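## Task

Take the block of sticky notes off the desk and set it on the counter. The scene fails if any carton that sits on the desk lands on the floor, or if the robot tips over or is left leaning. At the end the grippers must be open and the robot moved away, with the notes resting on the counter unsupported by the robot.

## Robot and tools

ROBOT. A LinearBot: a base that can drive forward, sideways and turn in place, with a column about 1.75 m high. A carriage slides 1.0 m along the column (lift_m) and carries two identical six-joint arms, each ending in a two-finger gripper. Arm bases sit roughly 0.57 m + lift_m above the floor; some carriage parts reach about 0.15 m below them. A hand reaches up to 0.78 m from its shoulder but only about 0.38 m below its arm base. A hand is about 0.16 m long and 0.1 m wide (0.14 m with fingers open). Parked arm joints 1 to 6: 0, 0.05, 0.05, 1.45, 0, 0; parked, the robot is about 0.95 m wide and 0.7 m long. Cameras: carriage_camera faces forward, tilted about 20 degrees down; left_wrist_camera and right_wrist_camera look out beyond the fingertips. The carriage camera and parked fingertips can be up to about 0.45 m above the arm bases. Wheel motors are weak (2 N m), so a drive stops on contact with little force. Loose objects may occasionally get a short push from outside.

FRAMES. Base frame: origin on the floor beneath the base centre, x forward, y left, z up. left_hand and right_hand are reported in it, each as the midpoint between that hand's pads; quat_wxyz rotates base axes into hand axes (hand z along the fingers, fingers open along hand y; straight up with joints 1, 5, 6 at 0 gives (1, 0, 0, 0)). The odometry frame is the base frame at scene start; base_odometry counts wheel rotation only, so slip shows as motion; heading is positive leftward, -3.142 to 3.142.

execute_actions. Argument actions: a list holding one action or none (empty just reports state and images). An action may have base, joints or both; they start together and may finish at different times. base holds exactly one relative offset, measured from where the base last reported itself: translate_m (metres, forward +, -2 to 2), strafe_m (metres, left +, -2 to 2) or rotate_rad (radians, counter-clockwise +, -6.3 to 6.3). joints is a set of absolute targets keyed by name, one number each: lift_m 0 to 1 m; left_/right_joint1_rad -2.617 to 3.054 (arm yaw about vertical, 0 forward, + left); joint2_rad 0 to 3.141 (shoulder: 0 upper arm back and level, 1.57 up, 3.14 forward level); joint3_rad 0 to 3.141 (elbow: 0 folded, 3.14 straight); joint4_rad -1.57 to 1.57 (wrist pitch, + lifts fingertips); joint5_rad -1.57 to 1.57 (wrist yaw, + swings fingertips RIGHT, opposite to joint 1); joint6_rad -2.094 to 2.094 (roll about the fingers, + clockwise seen from the forearm); left_/right_gripper_m 0 to 0.093 m pad gap. Joints or base left out may still be driving to an earlier target. Unknown keys or out-of-range numbers get the call rejected with no motion. cameras: list of carriage_camera, left_wrist_camera, right_wrist_camera or all; omitted/null means all, [] means none. The pictures line gives image order.

wait: seconds 0 to 10; commands nothing and returns state and images. zoom_image: camera plus region [x0, y0, x1, y1] in pixels from the top-left of that camera's latest full image, at most 504 by 504. finished_scene: scene number (1 or 2); irreversible, reports success, and the goal must hold at that moment.

RESULTS. joint_positions with tolerances (lift ±0.004, joint1 ±0.02, joint2/3 ±0.055, joint4 ±0.04, joint5/6 ±0.02, gripper ±0.004). base_status and joint_status: done (for the base, wheels turned the full amount, slip included; a 1-2 mm move can fall short yet say done), off_target (resting away from target, maybe still pushing; normal for a gripper holding something), contact_stop or time_out (target dropped, holding current place), not_followed (an arm's targets were withheld by a self-collision check, often with a cause line; the gripper still moves; the robot may retry those targets on later actions until valid ones arrive), limit_stop_at_motor_heat (resend the target). If a call reports a stop, later motion calls in the same reply are skipped. on_its_own lists uncommanded behaviour; its held at is the target, not the position. motor_effort: percent of maximum, + toward higher joint values, peak in brackets; readings carry fixed bias and noise. Lift effort grows with load; if it keeps dropping while lowering, a hand or load is resting on something. drive_wheels larger at rest than after free driving means the base is still pressing. ARM HIT: an arm struck the robot hard. MOTOR HOT appears from 75 °C; OVER-TEMPERATURE FAULT means that arm was halted (90 °C for 10 s, re-armed after 5 minutes) or went limp and dropped (100 °C).

CAUTIONS. Drives stop on extra wheel force or an arm pushed a few degrees, but arms are unwatched while turning and mostly when arm joints are also commanded; the base may roll about 0.3 m after an arm touches something. After a blocked drive, back off about 0.2 m (or turn back), repeat if still pressed, then retry. The base can slip under a table edge that the column then strikes; reversing into such an edge can tip the robot. Arms have no contact stop and snap to targets once freed. Hand readings drift at long reach; 1 kg sags a level hand 10-17 cm and a straight arm may not lift it. Grip force is about 45-60 N per pad. Arms must not strike or squeeze each other; to free a withheld arm, move only it clear first, then the other. Tipping risk grows with high carriage, extended arms, loads, pulling and sudden stops; about 1.5 kg in each outstretched hand can topple it, and only images reveal a lean. Extended arms heat quickly even empty, and heat builds while holding. Avoid drops, slams, hard hits and forceful pushes.

Each tool is called after "Emit:" as name([rows], argument=value, ...), one row to a line, values as JSON.

## Session

Emit:
execute_actions(actions=[])

Scene clock: 0.00 s.
base_odometry: x=+0.000 y=+0.000 heading=+0.000 (m, m, rad; odometry frame)
base_status: not commanded
joint_positions: lift_m=+0.297 left_joint1_rad=-0.007 left_joint2_rad=+0.050 left_joint3_rad=+0.041 left_joint4_rad=+1.418 left_joint5_rad=-0.011 left_joint6_rad=+0.001 left_gripper_m=+0.094 right_joint1_rad=-0.027 right_joint2_rad=+0.031 right_joint3_rad=+0.031 right_joint4_rad=+1.432 right_joint5_rad=-0.012 right_joint6_rad=-0.041 right_gripper_m=+0.095
joint_status: not commanded
motor_effort: lift_m=+27 drive_wheels=-4 (%)
left_hand: x=+0.3237 y=+0.3191 z=+1.2787 quat_wxyz=(+0.997, -0.005, +0.081, -0.003) (m; base frame)
right_hand: x=+0.3174 y=-0.3164 z=+1.2769 quat_wxyz=(+0.997, -0.006, +0.069, -0.034) (m; base frame)
pictures: carriage_camera, left_wrist_camera, right_wrist_camera
Images, in order (width x height): carriage_camera 504x504, left_wrist_camera 504x504, right_wrist_camera 504x504.

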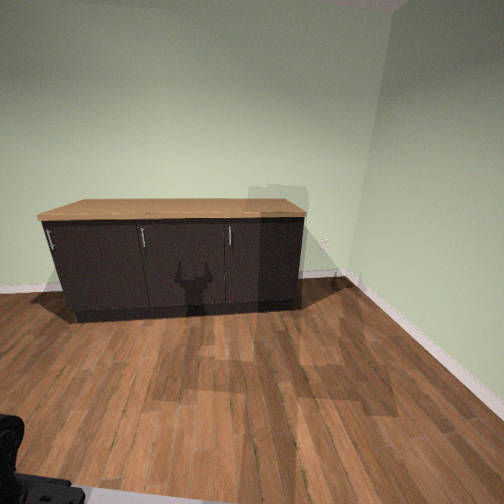

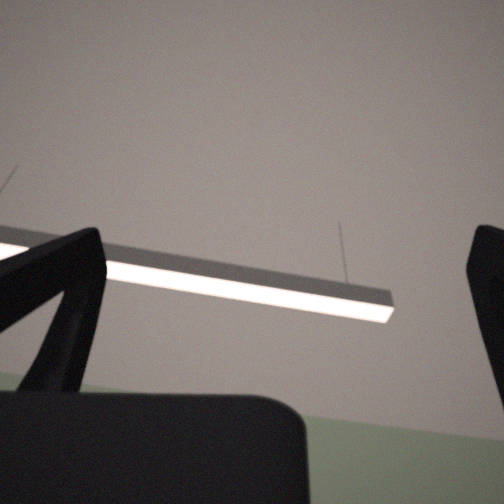

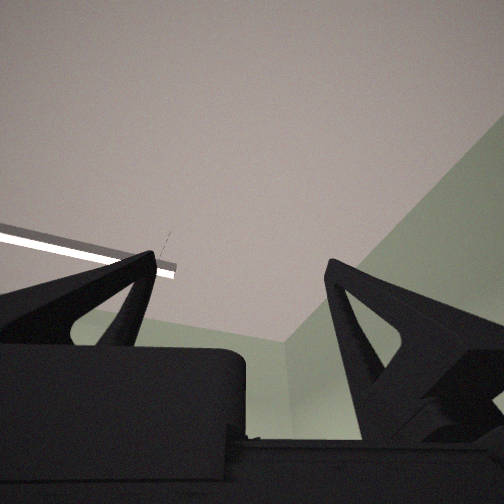

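Emit:
execute_actions([
  {"base":{"rotate_rad":1.6}},
], cameras=["carriage_camera"])

Emit:
execute_actions([
  {"base":{"rotate_rad":1.6}},
], cameras=["carriage_camera"])

Scene clock: 5.77 s.
base_odometry: x=+0.000 y=+0.000 heading=+1.598 (m, m, rad; odometry frame)
base_status: done
joint_positions: lift_m=+0.297 left_joint1_rad=-0.007 left_joint2_rad=+0.050 left_joint3_rad=+0.041 left_joint4_rad=+1.418 left_joint5_rad=-0.011 left_joint6_rad=+0.001 left_gripper_m=+0.094 right_joint1_rad=-0.027 right_joint2_rad=+0.031 right_joint3_rad=+0.031 right_joint4_rad=+1.432 right_joint5_rad=-0.012 right_joint6_rad=-0.041 right_gripper_m=+0.095
joint_status: not commanded
motor_effort: lift_m=+27(27) drive_wheels=+25(51) (%)
left_hand: x=+0.3237 y=+0.3191 z=+1.2787 quat_wxyz=(+0.997, -0.005, +0.081, -0.003) (m; base frame)
right_hand: x=+0.3175 y=-0.3164 z=+1.2769 quat_wxyz=(+0.997, -0.006, +0.069, -0.034) (m; base frame)
pictures: carriage_camera
Images, in order (width x height): carriage_camera 504x504.

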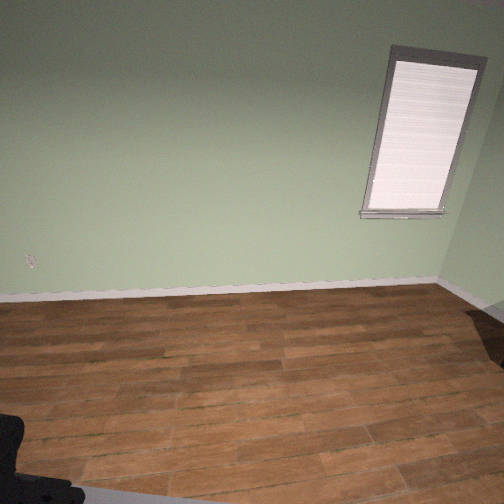

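Scene clock: 8.97 s.
base_odometry: x=+0.000 y=+0.000 heading=-3.088 (m, m, rad; odometry frame)
base_status: done
joint_positions: lift_m=+0.297 left_joint1_rad=-0.007 left_joint2_rad=+0.050 left_joint3_rad=+0.041 left_joint4_rad=+1.418 left_joint5_rad=-0.011 left_joint6_rad=+0.001 left_gripper_m=+0.095 right_joint1_rad=-0.027 right_joint2_rad=+0.031 right_joint3_rad=+0.031 right_joint4_rad=+1.432 right_joint5_rad=-0.012 right_joint6_rad=-0.041 right_gripper_m=+0.095
joint_status: not commanded
motor_effort: lift_m=+28(27) drive_wheels=+26(48) (%)
left_hand: x=+0.3238 y=+0.3191 z=+1.2787 quat_wxyz=(+0.997, -0.005, +0.081, -0.003) (m; base frame)
right_hand: x=+0.3175 y=-0.3164 z=+1.2769 quat_wxyz=(+0.997, -0.006, +0.069, -0.034) (m; base frame)
pictures: carriage_camera
Images, in order (width x height): carriage_camera 504x504.

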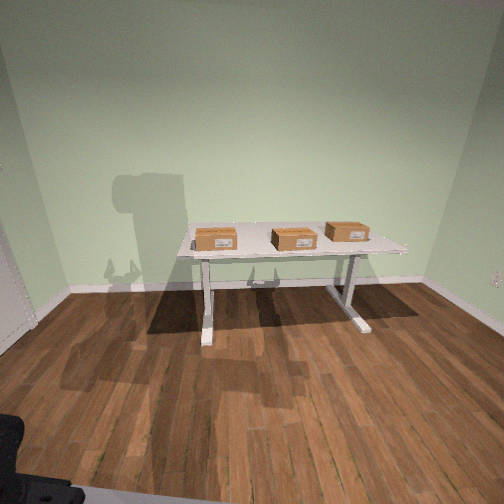

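Emit:
execute_actions([
  {"base":{"translate_m":0.8},"joints":{"lift_m":0.75}},
], cameras=["carriage_camera"])

Scene clock: 18.50 s.
base_odometry: x=-0.798 y=-0.045 heading=-3.086 (m, m, rad; odometry frame)
base_status: done
joint_positions: lift_m=+0.750 left_joint1_rad=-0.007 left_joint2_rad=+0.050 left_joint3_rad=+0.041 left_joint4_rad=+1.417 left_joint5_rad=-0.010 left_joint6_rad=+0.001 left_gripper_m=+0.095 right_joint1_rad=-0.027 right_joint2_rad=+0.031 right_joint3_rad=+0.031 right_joint4_rad=+1.433 right_joint5_rad=-0.012 right_joint6_rad=-0.041 right_gripper_m=+0.095
joint_status: all done
motor_effort: lift_m=+28(35) drive_wheels=-15(54) (%)
left_hand: x=+0.3240 y=+0.3190 z=+1.7315 quat_wxyz=(+0.997, -0.005, +0.081, -0.003) (m; base frame)
right_hand: x=+0.3172 y=-0.3164 z=+1.7297 quat_wxyz=(+0.997, -0.006, +0.069, -0.034) (m; base frame)
pictures: carriage_camera
Images, in order (width x height): carriage_camera 504x504.

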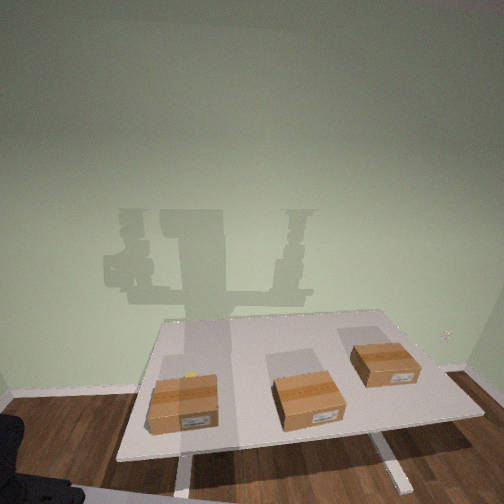

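Emit:
execute_actions([
  {"base":{"translate_m":0.3},"joints":{"left_joint2_rad":2.0,"left_joint3_rad":1.8,"left_joint4_rad":-1.2}},
], cameras=["carriage_camera","left_wrist_camera"])

Scene clock: 24.47 s.
base_odometry: x=-1.098 y=-0.062 heading=-3.085 (m, m, rad; odometry frame)
base_status: done
joint_positions: lift_m=+0.750 left_joint1_rad=-0.007 left_joint2_rad=+1.995 left_joint3_rad=+1.780 left_joint4_rad=-1.185 left_joint5_rad=-0.010 left_joint6_rad=+0.001 left_gripper_m=+0.095 right_joint1_rad=-0.027 right_joint2_rad=+0.031 right_joint3_rad=+0.031 right_joint4_rad=+1.433 right_joint5_rad=-0.012 right_joint6_rad=-0.041 right_gripper_m=+0.095
joint_status: all done
motor_effort: lift_m=+28(28) drive_wheels=-16(46) (%)
left_hand: x=+0.7050 y=+0.3162 z=+1.4226 quat_wxyz=(+0.085, +0.004, +0.996, +0.005) (m; base frame)
right_hand: x=+0.3172 y=-0.3164 z=+1.7297 quat_wxyz=(+0.997, -0.006, +0.069, -0.034) (m; base frame)
pictures: carriage_camera, left_wrist_camera
Images, in order (width x height): carriage_camera 504x504, left_wrist_camera 504x504.

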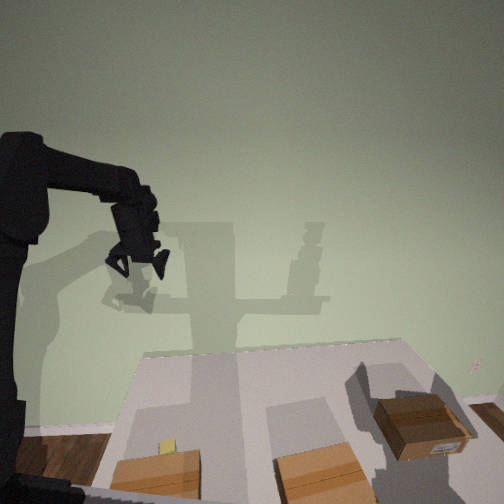

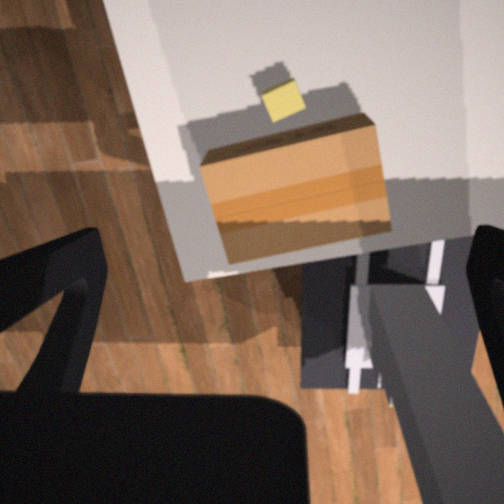

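Emit:
execute_actions([
  {"base":{"translate_m":0.3},"joints":{"lift_m":0.5,"left_joint2_rad":2.4,"left_joint3_rad":2.1,"left_joint4_rad":-1.27}},
], cameras=["carriage_camera","left_wrist_camera"])

Scene clock: 32.83 s.
base_odometry: x=-1.393 y=-0.080 heading=-3.082 (m, m, rad; odometry frame)
base_status: translate_m contact_stop (by the wheels' count: +0.296 of +0.300)
joint_positions: lift_m=+0.500 left_joint1_rad=-0.007 left_joint2_rad=+2.393 left_joint3_rad=+2.088 left_joint4_rad=-1.265 left_joint5_rad=-0.011 left_joint6_rad=+0.001 left_gripper_m=+0.095 right_joint1_rad=-0.027 right_joint2_rad=+0.031 right_joint3_rad=+0.031 right_joint4_rad=+1.428 right_joint5_rad=-0.012 right_joint6_rad=-0.041 right_gripper_m=+0.095
joint_status: all done
motor_effort: lift_m=+26(27) drive_wheels=+16(112) (%)
left_hand: x=+0.7479 y=+0.3161 z=+1.0855 quat_wxyz=(+0.001, +0.004, +1.000, +0.005) (m; base frame)
right_hand: x=+0.3184 y=-0.3164 z=+1.4798 quat_wxyz=(+0.997, -0.007, +0.071, -0.034) (m; base frame)
pictures: carriage_camera, left_wrist_camera
Images, in order (width x height): carriage_camera 504x504, left_wrist_camera 504x504.

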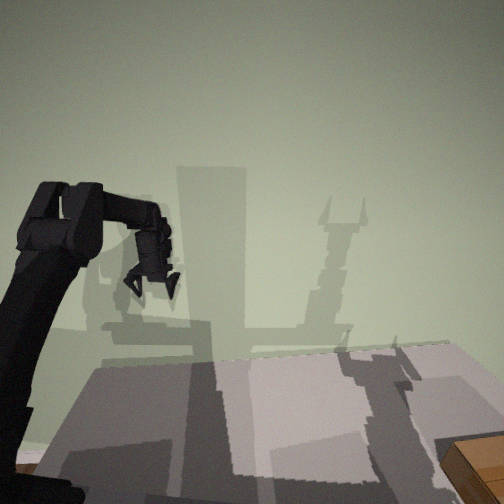

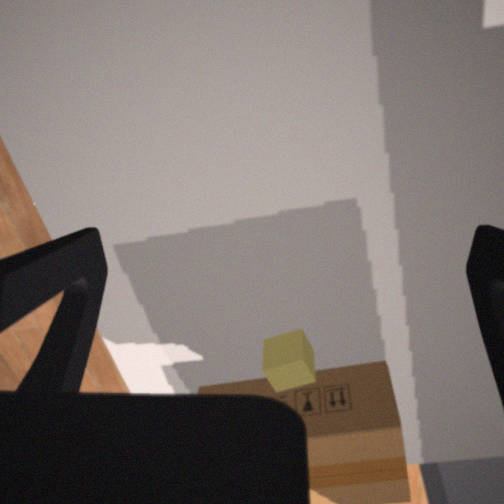

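Emit:
execute_actions([
  {"base":{"translate_m":-0.17},"joints":{"lift_m":0.4,"left_joint6_rad":-0.3}},
], cameras=["carriage_camera","left_wrist_camera"])

Scene clock: 38.27 s.
base_odometry: x=-1.223 y=-0.070 heading=-3.080 (m, m, rad; odometry frame)
base_status: done
joint_positions: lift_m=+0.400 left_joint1_rad=-0.007 left_joint2_rad=+2.396 left_joint3_rad=+2.088 left_joint4_rad=-1.265 left_joint5_rad=-0.011 left_joint6_rad=-0.294 left_gripper_m=+0.095 right_joint1_rad=-0.027 right_joint2_rad=+0.031 right_joint3_rad=+0.031 right_joint4_rad=+1.428 right_joint5_rad=-0.012 right_joint6_rad=-0.041 right_gripper_m=+0.095
joint_status: all done
motor_effort: lift_m=+25(25) drive_wheels=-15(46) (%)
left_hand: x=+0.7475 y=+0.3161 z=+0.9843 quat_wxyz=(+0.000, -0.143, +0.990, +0.005) (m; base frame)
right_hand: x=+0.3185 y=-0.3164 z=+1.3798 quat_wxyz=(+0.997, -0.007, +0.071, -0.034) (m; base frame)
pictures: carriage_camera, left_wrist_camera
Images, in order (width x height): carriage_camera 504x504, left_wrist_camera 504x504.

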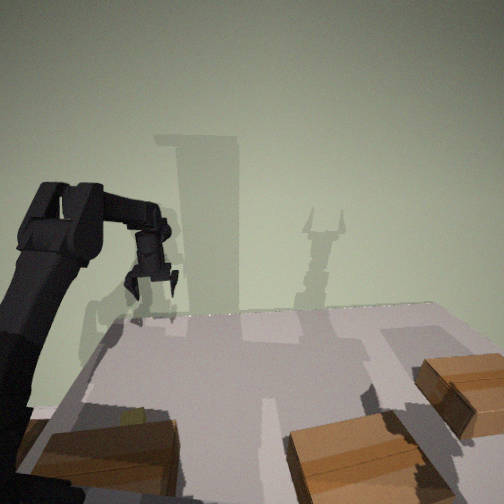

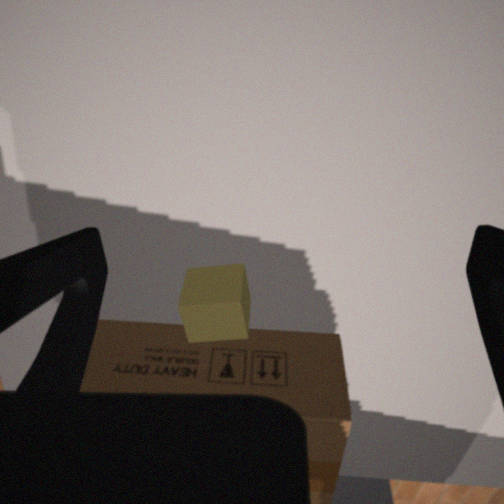

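Emit:
execute_actions([
  {"base":{"translate_m":-0.09},"joints":{"lift_m":0.48,"left_joint2_rad":2.7,"left_joint3_rad":1.9,"left_joint4_rad":-0.77,"left_joint6_rad":-0.38}},
], cameras=["carriage_camera","left_wrist_camera"])

Scene clock: 47.63 s.
base_odometry: x=-1.133 y=-0.064 heading=-3.079 (m, m, rad; odometry frame)
base_status: done
joint_positions: lift_m=+0.480 left_joint1_rad=-0.007 left_joint2_rad=+2.699 left_joint3_rad=+1.912 left_joint4_rad=-0.780 left_joint5_rad=-0.011 left_joint6_rad=-0.374 left_gripper_m=+0.095 right_joint1_rad=-0.027 right_joint2_rad=+0.031 right_joint3_rad=+0.031 right_joint4_rad=+1.426 right_joint5_rad=-0.012 right_joint6_rad=-0.041 right_gripper_m=+0.095
joint_status: all done
motor_effort: lift_m=+30(35) drive_wheels=-14(48) (%)
left_hand: x=+0.7572 y=+0.3158 z=+0.8836 quat_wxyz=(+0.003, -0.182, +0.983, +0.005) (m; base frame)
right_hand: x=+0.3190 y=-0.3164 z=+1.4593 quat_wxyz=(+0.997, -0.007, +0.072, -0.034) (m; base frame)
pictures: carriage_camera, left_wrist_camera
Images, in order (width x height): carriage_camera 504x504, left_wrist_camera 504x504.

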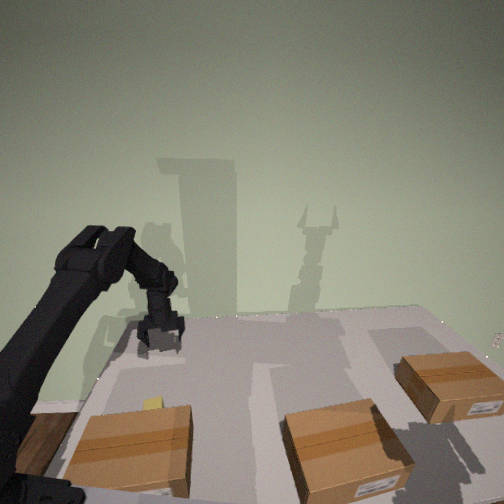

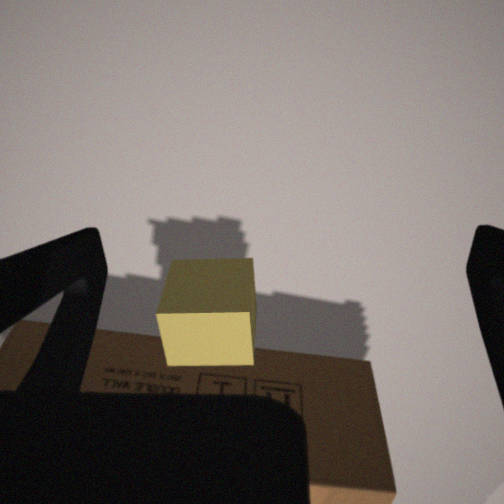

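Emit:
execute_actions([
  {"base":{"translate_m":-0.1}},
], cameras=["carriage_camera","left_wrist_camera"])

Scene clock: 52.17 s.
base_odometry: x=-1.034 y=-0.058 heading=-3.077 (m, m, rad; odometry frame)
base_status: done
joint_positions: lift_m=+0.480 left_joint1_rad=-0.007 left_joint2_rad=+2.699 left_joint3_rad=+1.912 left_joint4_rad=-0.775 left_joint5_rad=-0.011 left_joint6_rad=-0.374 left_gripper_m=+0.095 right_joint1_rad=-0.027 right_joint2_rad=+0.031 right_joint3_rad=+0.031 right_joint4_rad=+1.425 right_joint5_rad=-0.012 right_joint6_rad=-0.041 right_gripper_m=+0.095
joint_status: not commanded
motor_effort: lift_m=+30(30) drive_wheels=-15(46) (%)
left_hand: x=+0.7585 y=+0.3158 z=+0.8836 quat_wxyz=(+0.005, -0.182, +0.983, +0.004) (m; base frame)
right_hand: x=+0.3194 y=-0.3164 z=+1.4592 quat_wxyz=(+0.997, -0.007, +0.073, -0.034) (m; base frame)
pictures: carriage_camera, left_wrist_camera
Images, in order (width x height): carriage_camera 504x504, left_wrist_camera 504x504.

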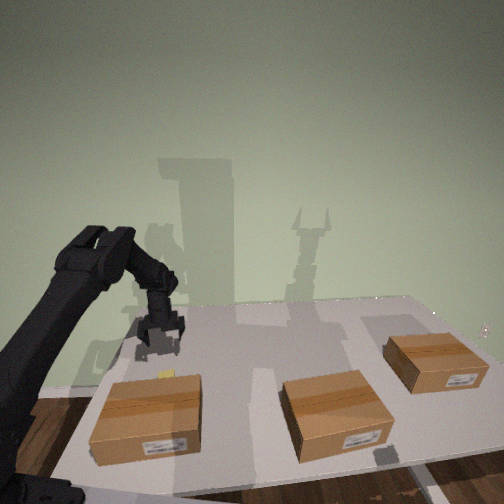

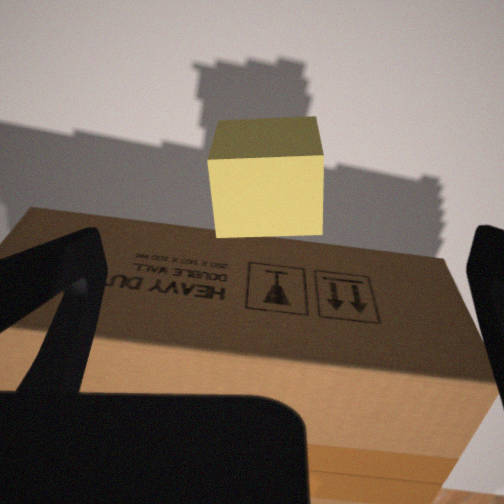

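Emit:
execute_actions([
  {"joints":{"lift_m":0.42}},
], cameras=["carriage_camera","left_wrist_camera"])

Scene clock: 54.43 s.
base_odometry: x=-1.034 y=-0.058 heading=-3.077 (m, m, rad; odometry frame)
base_status: not commanded
joint_positions: lift_m=+0.420 left_joint1_rad=-0.007 left_joint2_rad=+2.697 left_joint3_rad=+1.912 left_joint4_rad=-0.770 left_joint5_rad=-0.011 left_joint6_rad=-0.374 left_gripper_m=+0.095 right_joint1_rad=-0.027 right_joint2_rad=+0.031 right_joint3_rad=+0.031 right_joint4_rad=+1.425 right_joint5_rad=-0.012 right_joint6_rad=-0.041 right_gripper_m=+0.095
joint_status: all done
motor_effort: lift_m=+25(25) drive_wheels=-15(14) (%)
left_hand: x=+0.7601 y=+0.3158 z=+0.8249 quat_wxyz=(+0.008, -0.182, +0.983, +0.004) (m; base frame)
right_hand: x=+0.3194 y=-0.3164 z=+1.3997 quat_wxyz=(+0.997, -0.007, +0.073, -0.034) (m; base frame)
pictures: carriage_camera, left_wrist_camera
Images, in order (width x height): carriage_camera 504x504, left_wrist_camera 504x504.

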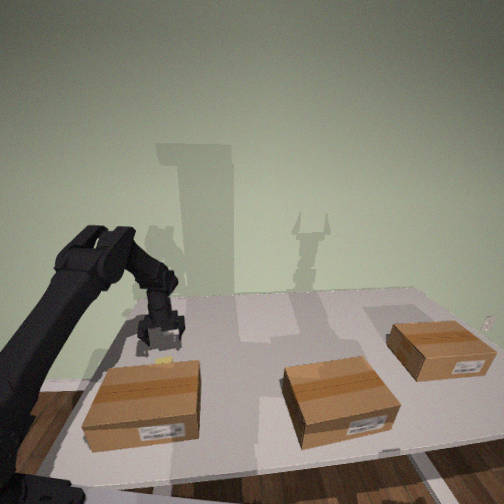

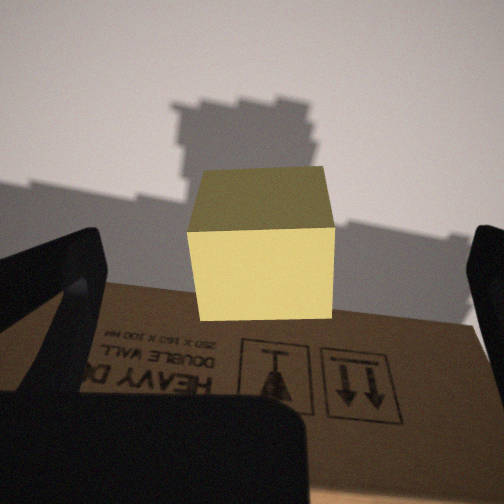

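Emit:
execute_actions([
  {"base":{"translate_m":-0.05},"joints":{"lift_m":0.37}},
], cameras=["carriage_camera","left_wrist_camera"])

Scene clock: 60.97 s.
base_odometry: x=-0.984 y=-0.054 heading=-3.076 (m, m, rad; odometry frame)
base_status: done
joint_positions: lift_m=+0.370 left_joint1_rad=-0.008 left_joint2_rad=+2.697 left_joint3_rad=+1.912 left_joint4_rad=-0.766 left_joint5_rad=-0.011 left_joint6_rad=-0.374 left_gripper_m=+0.095 right_joint1_rad=-0.027 right_joint2_rad=+0.031 right_joint3_rad=+0.031 right_joint4_rad=+1.424 right_joint5_rad=-0.012 right_joint6_rad=-0.041 right_gripper_m=+0.095
joint_status: all done
motor_effort: lift_m=+25(25) drive_wheels=-13(44) (%)
left_hand: x=+0.7612 y=+0.3156 z=+0.7751 quat_wxyz=(+0.011, -0.182, +0.983, +0.003) (m; base frame)
right_hand: x=+0.3196 y=-0.3164 z=+1.3497 quat_wxyz=(+0.997, -0.007, +0.073, -0.034) (m; base frame)
pictures: carriage_camera, left_wrist_camera
Images, in order (width x height): carriage_camera 504x504, left_wrist_camera 504x504.

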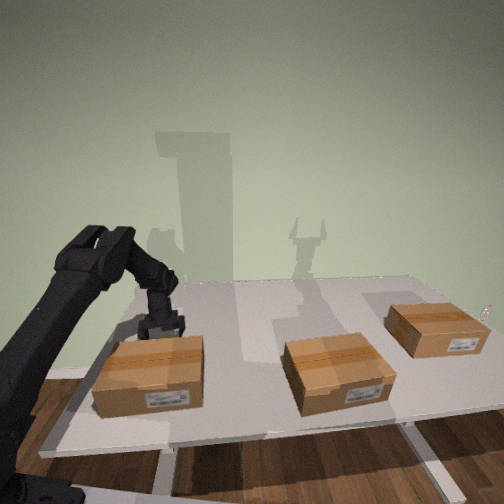

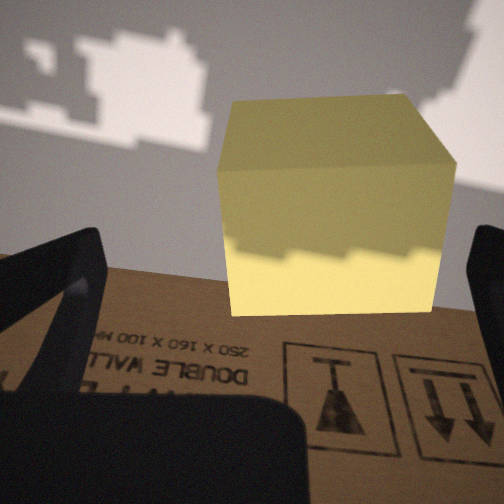

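Shift right about 1.3 cm, then descend.

Emit:
execute_actions([
  {"base":{"strafe_m":-0.014}},
], cameras=[])

Emit:
execute_actions([
  {"joints":{"lift_m":0.335}},
], cameras=["carriage_camera","left_wrist_camera"])

Scene clock: 65.03 s.
base_odometry: x=-0.984 y=-0.041 heading=-3.075 (m, m, rad; odometry frame)
base_status: done
joint_positions: lift_m=+0.370 left_joint1_rad=-0.006 left_joint2_rad=+2.697 left_joint3_rad=+1.912 left_joint4_rad=-0.768 left_joint5_rad=-0.011 left_joint6_rad=-0.374 left_gripper_m=+0.095 right_joint1_rad=-0.027 right_joint2_rad=+0.031 right_joint3_rad=+0.031 right_joint4_rad=+1.424 right_joint5_rad=-0.012 right_joint6_rad=-0.041 right_gripper_m=+0.095
joint_status: not commanded
motor_effort: lift_m=+25(25) drive_wheels=-4(14) (%)
left_hand: x=+0.7608 y=+0.3164 z=+0.7751 quat_wxyz=(+0.010, -0.183, +0.983, +0.004) (m; base frame)
right_hand: x=+0.3195 y=-0.3164 z=+1.3497 quat_wxyz=(+0.997, -0.007, +0.073, -0.034) (m; base frame)
pictures: none
No camera images: the call's "cameras" was empty. Leave "cameras" out to get every camera's image.

Scene clock: 65.70 s.
base_odometry: x=-0.984 y=-0.041 heading=-3.075 (m, m, rad; odometry frame)
base_status: not commanded
joint_positions: lift_m=+0.335 left_joint1_rad=-0.006 left_joint2_rad=+2.695 left_joint3_rad=+1.912 left_joint4_rad=-0.767 left_joint5_rad=-0.011 left_joint6_rad=-0.374 left_gripper_m=+0.095 right_joint1_rad=-0.027 right_joint2_rad=+0.031 right_joint3_rad=+0.031 right_joint4_rad=+1.424 right_joint5_rad=-0.012 right_joint6_rad=-0.041 right_gripper_m=+0.095
joint_status: all done
motor_effort: lift_m=+25(26) drive_wheels=-5(3) (%)
left_hand: x=+0.7615 y=+0.3164 z=+0.7409 quat_wxyz=(+0.011, -0.183, +0.983, +0.003) (m; base frame)
right_hand: x=+0.3195 y=-0.3164 z=+1.3147 quat_wxyz=(+0.997, -0.007, +0.073, -0.034) (m; base frame)
pictures: carriage_camera, left_wrist_camera
Images, in order (width x height): carriage_camera 504x504, left_wrist_camera 504x504.

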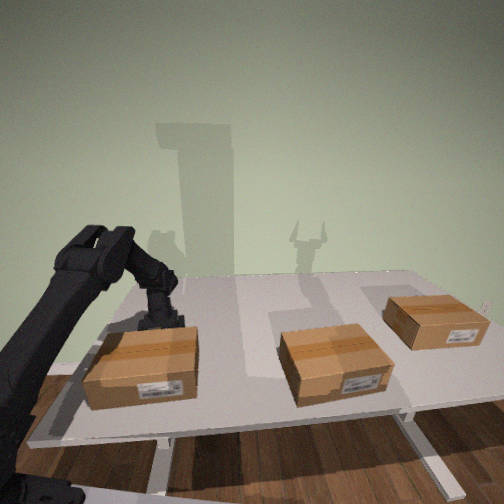

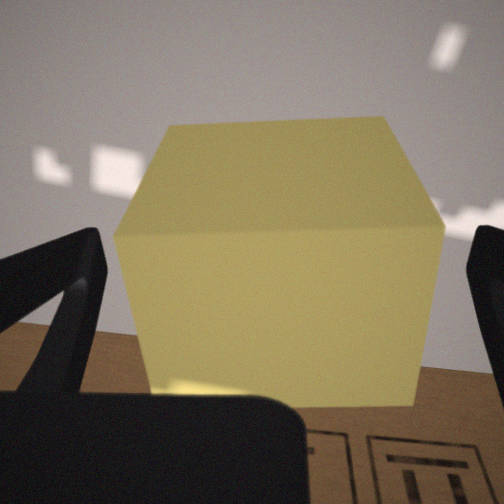

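Emit:
execute_actions([
  {"joints":{"lift_m":0.315}},
], cameras=["left_wrist_camera"])

Emit:
execute_actions([
  {"joints":{"left_gripper_m":0.03}},
], cameras=[])

Emit:
execute_actions([
  {"joints":{"lift_m":0.5}},
], cameras=["carriage_camera","left_wrist_camera"])

Scene clock: 71.03 s.
base_odometry: x=-0.984 y=-0.041 heading=-3.075 (m, m, rad; odometry frame)
base_status: not commanded
joint_positions: lift_m=+0.315 left_joint1_rad=-0.009 left_joint2_rad=+2.678 left_joint3_rad=+1.912 left_joint4_rad=-0.769 left_joint5_rad=-0.015 left_joint6_rad=-0.376 left_gripper_m=+0.094 right_joint1_rad=-0.027 right_joint2_rad=+0.031 right_joint3_rad=+0.031 right_joint4_rad=+1.425 right_joint5_rad=-0.012 right_joint6_rad=-0.041 right_gripper_m=+0.095
joint_status: all done
motor_effort: lift_m=+24(25) drive_wheels=+1(0) (%)
left_hand: x=+0.7653 y=+0.3158 z=+0.7289 quat_wxyz=(+0.019, -0.183, +0.983, +0.004) (m; base frame)
right_hand: x=+0.3194 y=-0.3164 z=+1.2948 quat_wxyz=(+0.997, -0.007, +0.073, -0.034) (m; base frame)
pictures: left_wrist_camera
Images, in order (width x height): left_wrist_camera 504x504.

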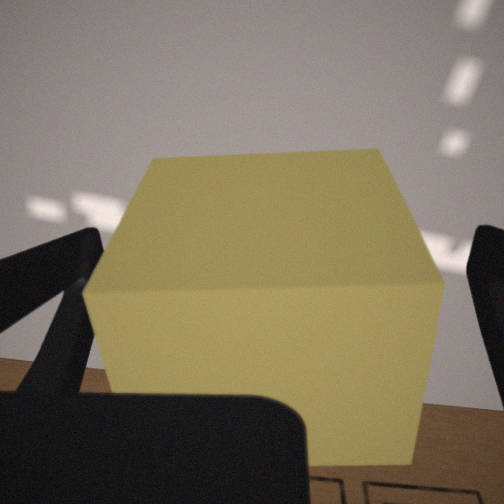

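Scene clock: 71.67 s.
base_odometry: x=-0.984 y=-0.041 heading=-3.075 (m, m, rad; odometry frame)
base_status: not commanded
joint_positions: lift_m=+0.315 left_joint1_rad=-0.009 left_joint2_rad=+2.678 left_joint3_rad=+1.912 left_joint4_rad=-0.767 left_joint5_rad=-0.016 left_joint6_rad=-0.376 left_gripper_m=+0.051 right_joint1_rad=-0.027 right_joint2_rad=+0.031 right_joint3_rad=+0.031 right_joint4_rad=+1.425 right_joint5_rad=-0.012 right_joint6_rad=-0.041 right_gripper_m=+0.095
joint_status: left_gripper_m off_target (ended at +0.051, target +0.030)
motor_effort: lift_m=+24(24) drive_wheels=+1(0) (%)
left_hand: x=+0.7659 y=+0.3160 z=+0.7289 quat_wxyz=(+0.020, -0.183, +0.983, +0.005) (m; base frame)
right_hand: x=+0.3194 y=-0.3164 z=+1.2948 quat_wxyz=(+0.997, -0.007, +0.073, -0.034) (m; base frame)
pictures: none
No camera images: the call's "cameras" was empty. Leave "cameras" out to get every camera's image.

Scene clock: 72.93 s.
base_odometry: x=-0.984 y=-0.041 heading=-3.075 (m, m, rad; odometry frame)
base_status: not commanded
joint_positions: lift_m=+0.500 left_joint1_rad=-0.009 left_joint2_rad=+2.689 left_joint3_rad=+1.912 left_joint4_rad=-0.767 left_joint5_rad=-0.015 left_joint6_rad=-0.376 left_gripper_m=+0.051 right_joint1_rad=-0.027 right_joint2_rad=+0.031 right_joint3_rad=+0.031 right_joint4_rad=+1.425 right_joint5_rad=-0.012 right_joint6_rad=-0.041 right_gripper_m=+0.095
joint_status: all done
motor_effort: lift_m=+29(36) drive_wheels=+0(1) (%)
left_hand: x=+0.7631 y=+0.3157 z=+0.9085 quat_wxyz=(+0.014, -0.183, +0.983, +0.005) (m; base frame)
right_hand: x=+0.3194 y=-0.3164 z=+1.4794 quat_wxyz=(+0.997, -0.007, +0.073, -0.034) (m; base frame)
pictures: carriage_camera, left_wrist_camera
Images, in order (width x height): carriage_camera 504x504, left_wrist_camera 504x504.

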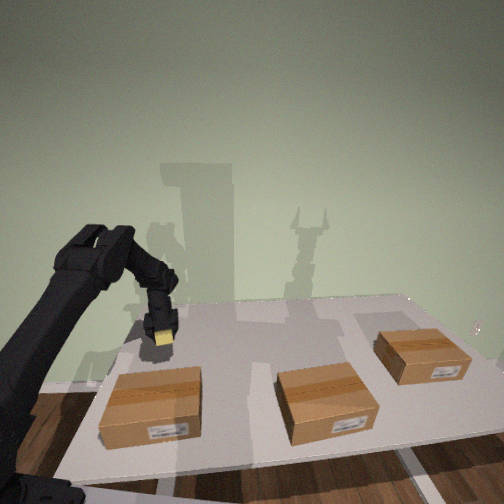

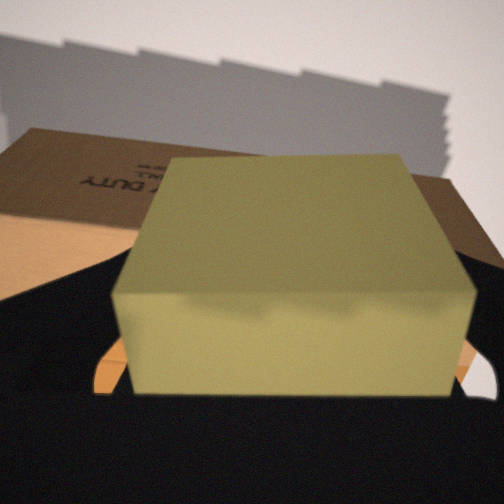

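Emit:
execute_actions([
  {"base":{"translate_m":-1.7},"joints":{"lift_m":0.7}},
], cameras=[])

Emit:
execute_actions([
  {"base":{"rotate_rad":-3.05}},
], cameras=["carriage_camera","left_wrist_camera"])

Scene clock: 82.33 s.
base_odometry: x=+0.712 y=+0.071 heading=-3.076 (m, m, rad; odometry frame)
base_status: done
joint_positions: lift_m=+0.700 left_joint1_rad=-0.008 left_joint2_rad=+2.689 left_joint3_rad=+1.912 left_joint4_rad=-0.763 left_joint5_rad=-0.013 left_joint6_rad=-0.376 left_gripper_m=+0.051 right_joint1_rad=-0.027 right_joint2_rad=+0.031 right_joint3_rad=+0.031 right_joint4_rad=+1.425 right_joint5_rad=-0.012 right_joint6_rad=-0.041 right_gripper_m=+0.095
joint_status: all done
motor_effort: lift_m=+29(35) drive_wheels=-6(41) (%)
left_hand: x=+0.7642 y=+0.3159 z=+1.1087 quat_wxyz=(+0.016, -0.183, +0.983, +0.004) (m; base frame)
right_hand: x=+0.3194 y=-0.3164 z=+1.6794 quat_wxyz=(+0.997, -0.007, +0.073, -0.034) (m; base frame)
pictures: none
No camera images: the call's "cameras" was empty. Leave "cameras" out to get every camera's image.

Scene clock: 86.53 s.
base_odometry: x=+0.711 y=+0.071 heading=+0.159 (m, m, rad; odometry frame)
base_status: done
joint_positions: lift_m=+0.700 left_joint1_rad=-0.009 left_joint2_rad=+2.689 left_joint3_rad=+1.912 left_joint4_rad=-0.754 left_joint5_rad=-0.012 left_joint6_rad=-0.376 left_gripper_m=+0.051 right_joint1_rad=-0.027 right_joint2_rad=+0.031 right_joint3_rad=+0.031 right_joint4_rad=+1.425 right_joint5_rad=-0.012 right_joint6_rad=-0.041 right_gripper_m=+0.095
joint_status: not commanded
motor_effort: lift_m=+29(29) drive_wheels=+24(66) (%)
left_hand: x=+0.7665 y=+0.3152 z=+1.1088 quat_wxyz=(+0.021, -0.183, +0.983, +0.002) (m; base frame)
right_hand: x=+0.3194 y=-0.3164 z=+1.6794 quat_wxyz=(+0.997, -0.007, +0.073, -0.034) (m; base frame)
pictures: carriage_camera, left_wrist_camera
Images, in order (width x height): carriage_camera 504x504, left_wrist_camera 504x504.

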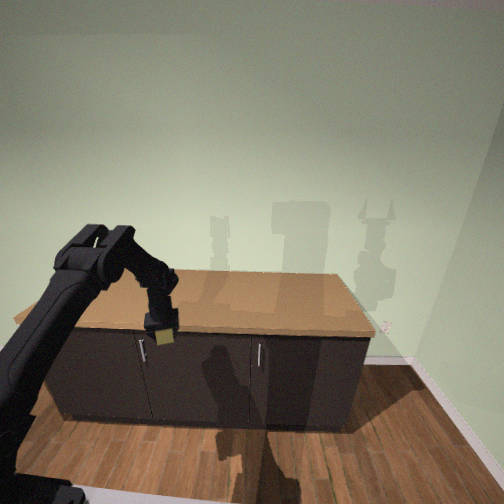

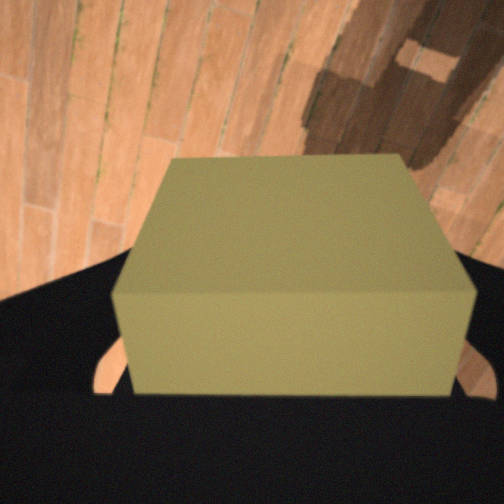

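Emit:
execute_actions([
  {"base":{"translate_m":0.5},"joints":{"lift_m":0.62}},
], cameras=["carriage_camera","left_wrist_camera"])

Scene clock: 92.23 s.
base_odometry: x=+1.205 y=+0.149 heading=+0.158 (m, m, rad; odometry frame)
base_status: done
joint_positions: lift_m=+0.620 left_joint1_rad=-0.008 left_joint2_rad=+2.702 left_joint3_rad=+1.912 left_joint4_rad=-0.770 left_joint5_rad=-0.011 left_joint6_rad=-0.376 left_gripper_m=+0.051 right_joint1_rad=-0.027 right_joint2_rad=+0.031 right_joint3_rad=+0.031 right_joint4_rad=+1.425 right_joint5_rad=-0.012 right_joint6_rad=-0.041 right_gripper_m=+0.095
joint_status: all done
motor_effort: lift_m=+25(27) drive_wheels=-16(51) (%)
left_hand: x=+0.7592 y=+0.3156 z=+1.0230 quat_wxyz=(+0.007, -0.183, +0.983, +0.005) (m; base frame)
right_hand: x=+0.3192 y=-0.3164 z=+1.5997 quat_wxyz=(+0.997, -0.007, +0.073, -0.034) (m; base frame)
pictures: carriage_camera, left_wrist_camera
Images, in order (width x height): carriage_camera 504x504, left_wrist_camera 504x504.

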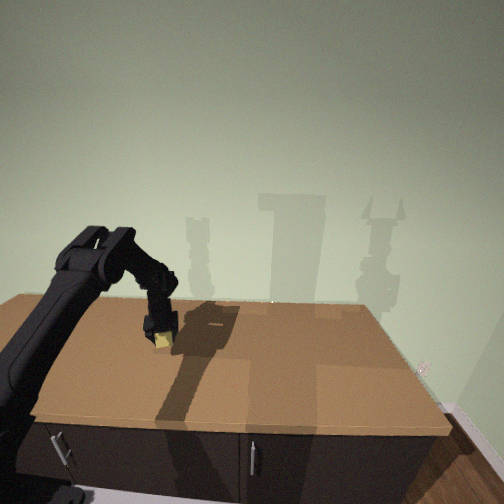

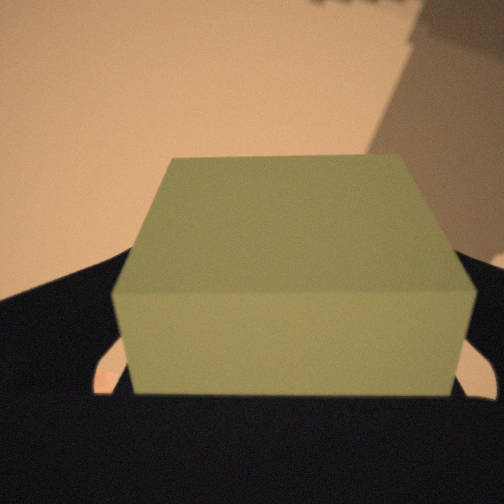

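Emit:
execute_actions([
  {"joints":{"lift_m":0.56}},
], cameras=[])

Emit:
execute_actions([
  {"joints":{"lift_m":0.53}},
], cameras=["carriage_camera","left_wrist_camera"])

Scene clock: 95.33 s.
base_odometry: x=+1.205 y=+0.149 heading=+0.158 (m, m, rad; odometry frame)
base_status: not commanded
joint_positions: lift_m=+0.560 left_joint1_rad=-0.008 left_joint2_rad=+2.702 left_joint3_rad=+1.912 left_joint4_rad=-0.769 left_joint5_rad=-0.011 left_joint6_rad=-0.376 left_gripper_m=+0.051 right_joint1_rad=-0.027 right_joint2_rad=+0.031 right_joint3_rad=+0.031 right_joint4_rad=+1.425 right_joint5_rad=-0.012 right_joint6_rad=-0.041 right_gripper_m=+0.095
joint_status: all done
motor_effort: lift_m=+25(25) drive_wheels=-13(16) (%)
left_hand: x=+0.7591 y=+0.3156 z=+0.9628 quat_wxyz=(+0.007, -0.183, +0.983, +0.005) (m; base frame)
right_hand: x=+0.3192 y=-0.3164 z=+1.5397 quat_wxyz=(+0.997, -0.007, +0.073, -0.034) (m; base frame)
pictures: none
No camera images: the call's "cameras" was empty. Leave "cameras" out to get every camera's image.

Scene clock: 95.97 s.
base_odometry: x=+1.205 y=+0.149 heading=+0.158 (m, m, rad; odometry frame)
base_status: not commanded
joint_positions: lift_m=+0.530 left_joint1_rad=-0.008 left_joint2_rad=+2.700 left_joint3_rad=+1.912 left_joint4_rad=-0.769 left_joint5_rad=-0.011 left_joint6_rad=-0.376 left_gripper_m=+0.051 right_joint1_rad=-0.027 right_joint2_rad=+0.031 right_joint3_rad=+0.031 right_joint4_rad=+1.425 right_joint5_rad=-0.012 right_joint6_rad=-0.041 right_gripper_m=+0.095
joint_status: all done
motor_effort: lift_m=+26(26) drive_wheels=-15(14) (%)
left_hand: x=+0.7596 y=+0.3156 z=+0.9336 quat_wxyz=(+0.008, -0.183, +0.983, +0.004) (m; base frame)
right_hand: x=+0.3192 y=-0.3164 z=+1.5097 quat_wxyz=(+0.997, -0.007, +0.073, -0.034) (m; base frame)
pictures: carriage_camera, left_wrist_camera
Images, in order (width x height): carriage_camera 504x504, left_wrist_camera 504x504.

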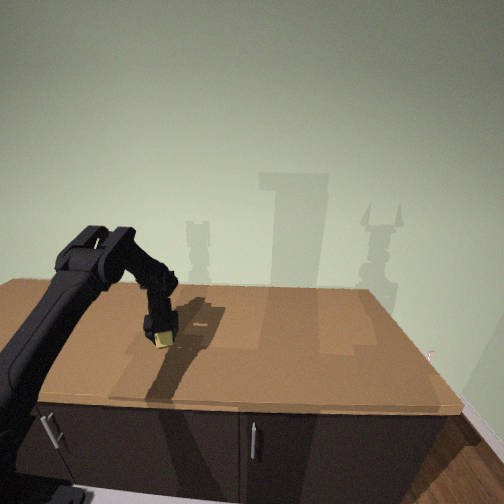

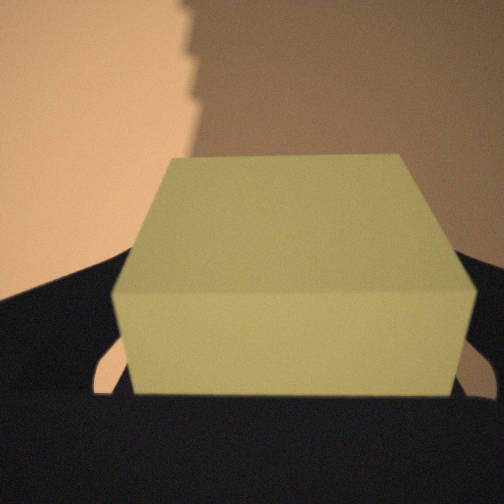

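Emit:
execute_actions([
  {"joints":{"lift_m":0.505}},
], cameras=["left_wrist_camera"])

Scene clock: 99.17 s.
base_odometry: x=+1.205 y=+0.149 heading=+0.158 (m, m, rad; odometry frame)
base_status: not commanded
joint_positions: lift_m=+0.505 left_joint1_rad=-0.008 left_joint2_rad=+2.677 left_joint3_rad=+1.912 left_joint4_rad=-0.766 left_joint5_rad=-0.011 left_joint6_rad=-0.376 left_gripper_m=+0.051 right_joint1_rad=-0.027 right_joint2_rad=+0.031 right_joint3_rad=+0.031 right_joint4_rad=+1.425 right_joint5_rad=-0.012 right_joint6_rad=-0.041 right_gripper_m=+0.095
joint_status: all done
motor_effort: lift_m=+24(25) drive_wheels=-12(14) (%)
left_hand: x=+0.7664 y=+0.3155 z=+0.9194 quat_wxyz=(+0.021, -0.183, +0.983, +0.002) (m; base frame)
right_hand: x=+0.3192 y=-0.3164 z=+1.4848 quat_wxyz=(+0.997, -0.007, +0.073, -0.034) (m; base frame)
pictures: left_wrist_camera
Images, in order (width x height): left_wrist_camera 504x504.

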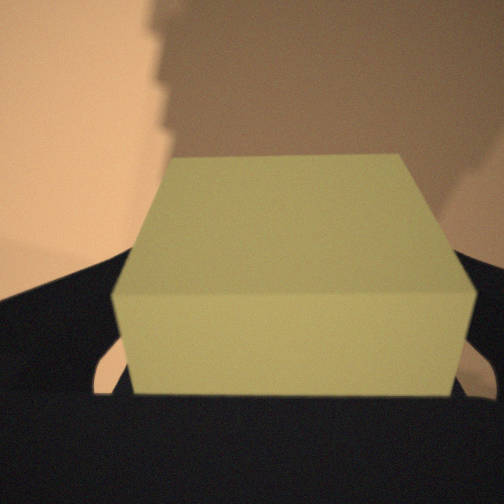

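Emit:
execute_actions([
  {"joints":{"left_gripper_m":0.093,"lift_m":0.515}},
], cameras=[])

Emit:
execute_actions([
  {"joints":{"lift_m":0.65}},
], cameras=[])

Emit:
execute_actions([
  {"base":{"translate_m":-0.3}},
], cameras=["carriage_camera"])

Emit:
finished_scene(scene=1)

Scene clock: 104.37 s.
base_odometry: x=+1.205 y=+0.149 heading=+0.158 (m, m, rad; odometry frame)
base_status: not commanded
joint_positions: lift_m=+0.515 left_joint1_rad=-0.008 left_joint2_rad=+2.685 left_joint3_rad=+1.912 left_joint4_rad=-0.766 left_joint5_rad=-0.011 left_joint6_rad=-0.376 left_gripper_m=+0.093 right_joint1_rad=-0.027 right_joint2_rad=+0.031 right_joint3_rad=+0.031 right_joint4_rad=+1.426 right_joint5_rad=-0.012 right_joint6_rad=-0.041 right_gripper_m=+0.095
joint_status: all done
motor_effort: lift_m=+29(34) drive_wheels=+7(14) (%)
left_hand: x=+0.7645 y=+0.3156 z=+0.9255 quat_wxyz=(+0.017, -0.183, +0.983, +0.003) (m; base frame)
right_hand: x=+0.3191 y=-0.3164 z=+1.4944 quat_wxyz=(+0.997, -0.007, +0.072, -0.034) (m; base frame)
pictures: none
No camera images: the call's "cameras" was empty. Leave "cameras" out to get every camera's image.

Scene clock: 105.43 s.
base_odometry: x=+1.205 y=+0.149 heading=+0.158 (m, m, rad; odometry frame)
base_status: not commanded
joint_positions: lift_m=+0.650 left_joint1_rad=-0.008 left_joint2_rad=+2.684 left_joint3_rad=+1.912 left_joint4_rad=-0.766 left_joint5_rad=-0.011 left_joint6_rad=-0.376 left_gripper_m=+0.093 right_joint1_rad=-0.027 right_joint2_rad=+0.031 right_joint3_rad=+0.031 right_joint4_rad=+1.426 right_joint5_rad=-0.012 right_joint6_rad=-0.041 right_gripper_m=+0.095
joint_status: all done
motor_effort: lift_m=+29(35) drive_wheels=+8(9) (%)
left_hand: x=+0.7646 y=+0.3156 z=+1.0607 quat_wxyz=(+0.017, -0.183, +0.983, +0.003) (m; base frame)
right_hand: x=+0.3191 y=-0.3164 z=+1.6294 quat_wxyz=(+0.997, -0.007, +0.072, -0.034) (m; base frame)
pictures: none
No camera images: the call's "cameras" was empty. Leave "cameras" out to get every camera's image.

Scene clock: 108.03 s.
base_odometry: x=+0.909 y=+0.102 heading=+0.156 (m, m, rad; odometry frame)
base_status: done
joint_positions: lift_m=+0.650 left_joint1_rad=-0.005 left_joint2_rad=+2.684 left_joint3_rad=+1.912 left_joint4_rad=-0.765 left_joint5_rad=-0.011 left_joint6_rad=-0.376 left_gripper_m=+0.093 right_joint1_rad=-0.027 right_joint2_rad=+0.031 right_joint3_rad=+0.031 right_joint4_rad=+1.425 right_joint5_rad=-0.012 right_joint6_rad=-0.041 right_gripper_m=+0.095
joint_status: not commanded
motor_effort: lift_m=+29(28) drive_wheels=-15(50) (%)
left_hand: x=+0.7647 y=+0.3168 z=+1.0607 quat_wxyz=(+0.017, -0.184, +0.983, +0.003) (m; base frame)
right_hand: x=+0.3192 y=-0.3164 z=+1.6294 quat_wxyz=(+0.997, -0.007, +0.073, -0.034) (m; base frame)
pictures: carriage_camera
Images, in order (width x height): carriage_camera 504x504.

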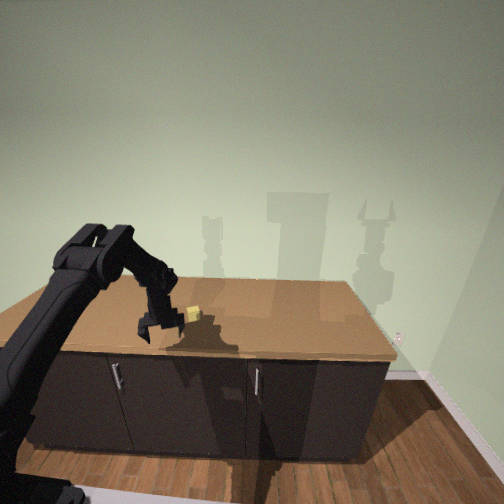

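The scene is finished: the task was done.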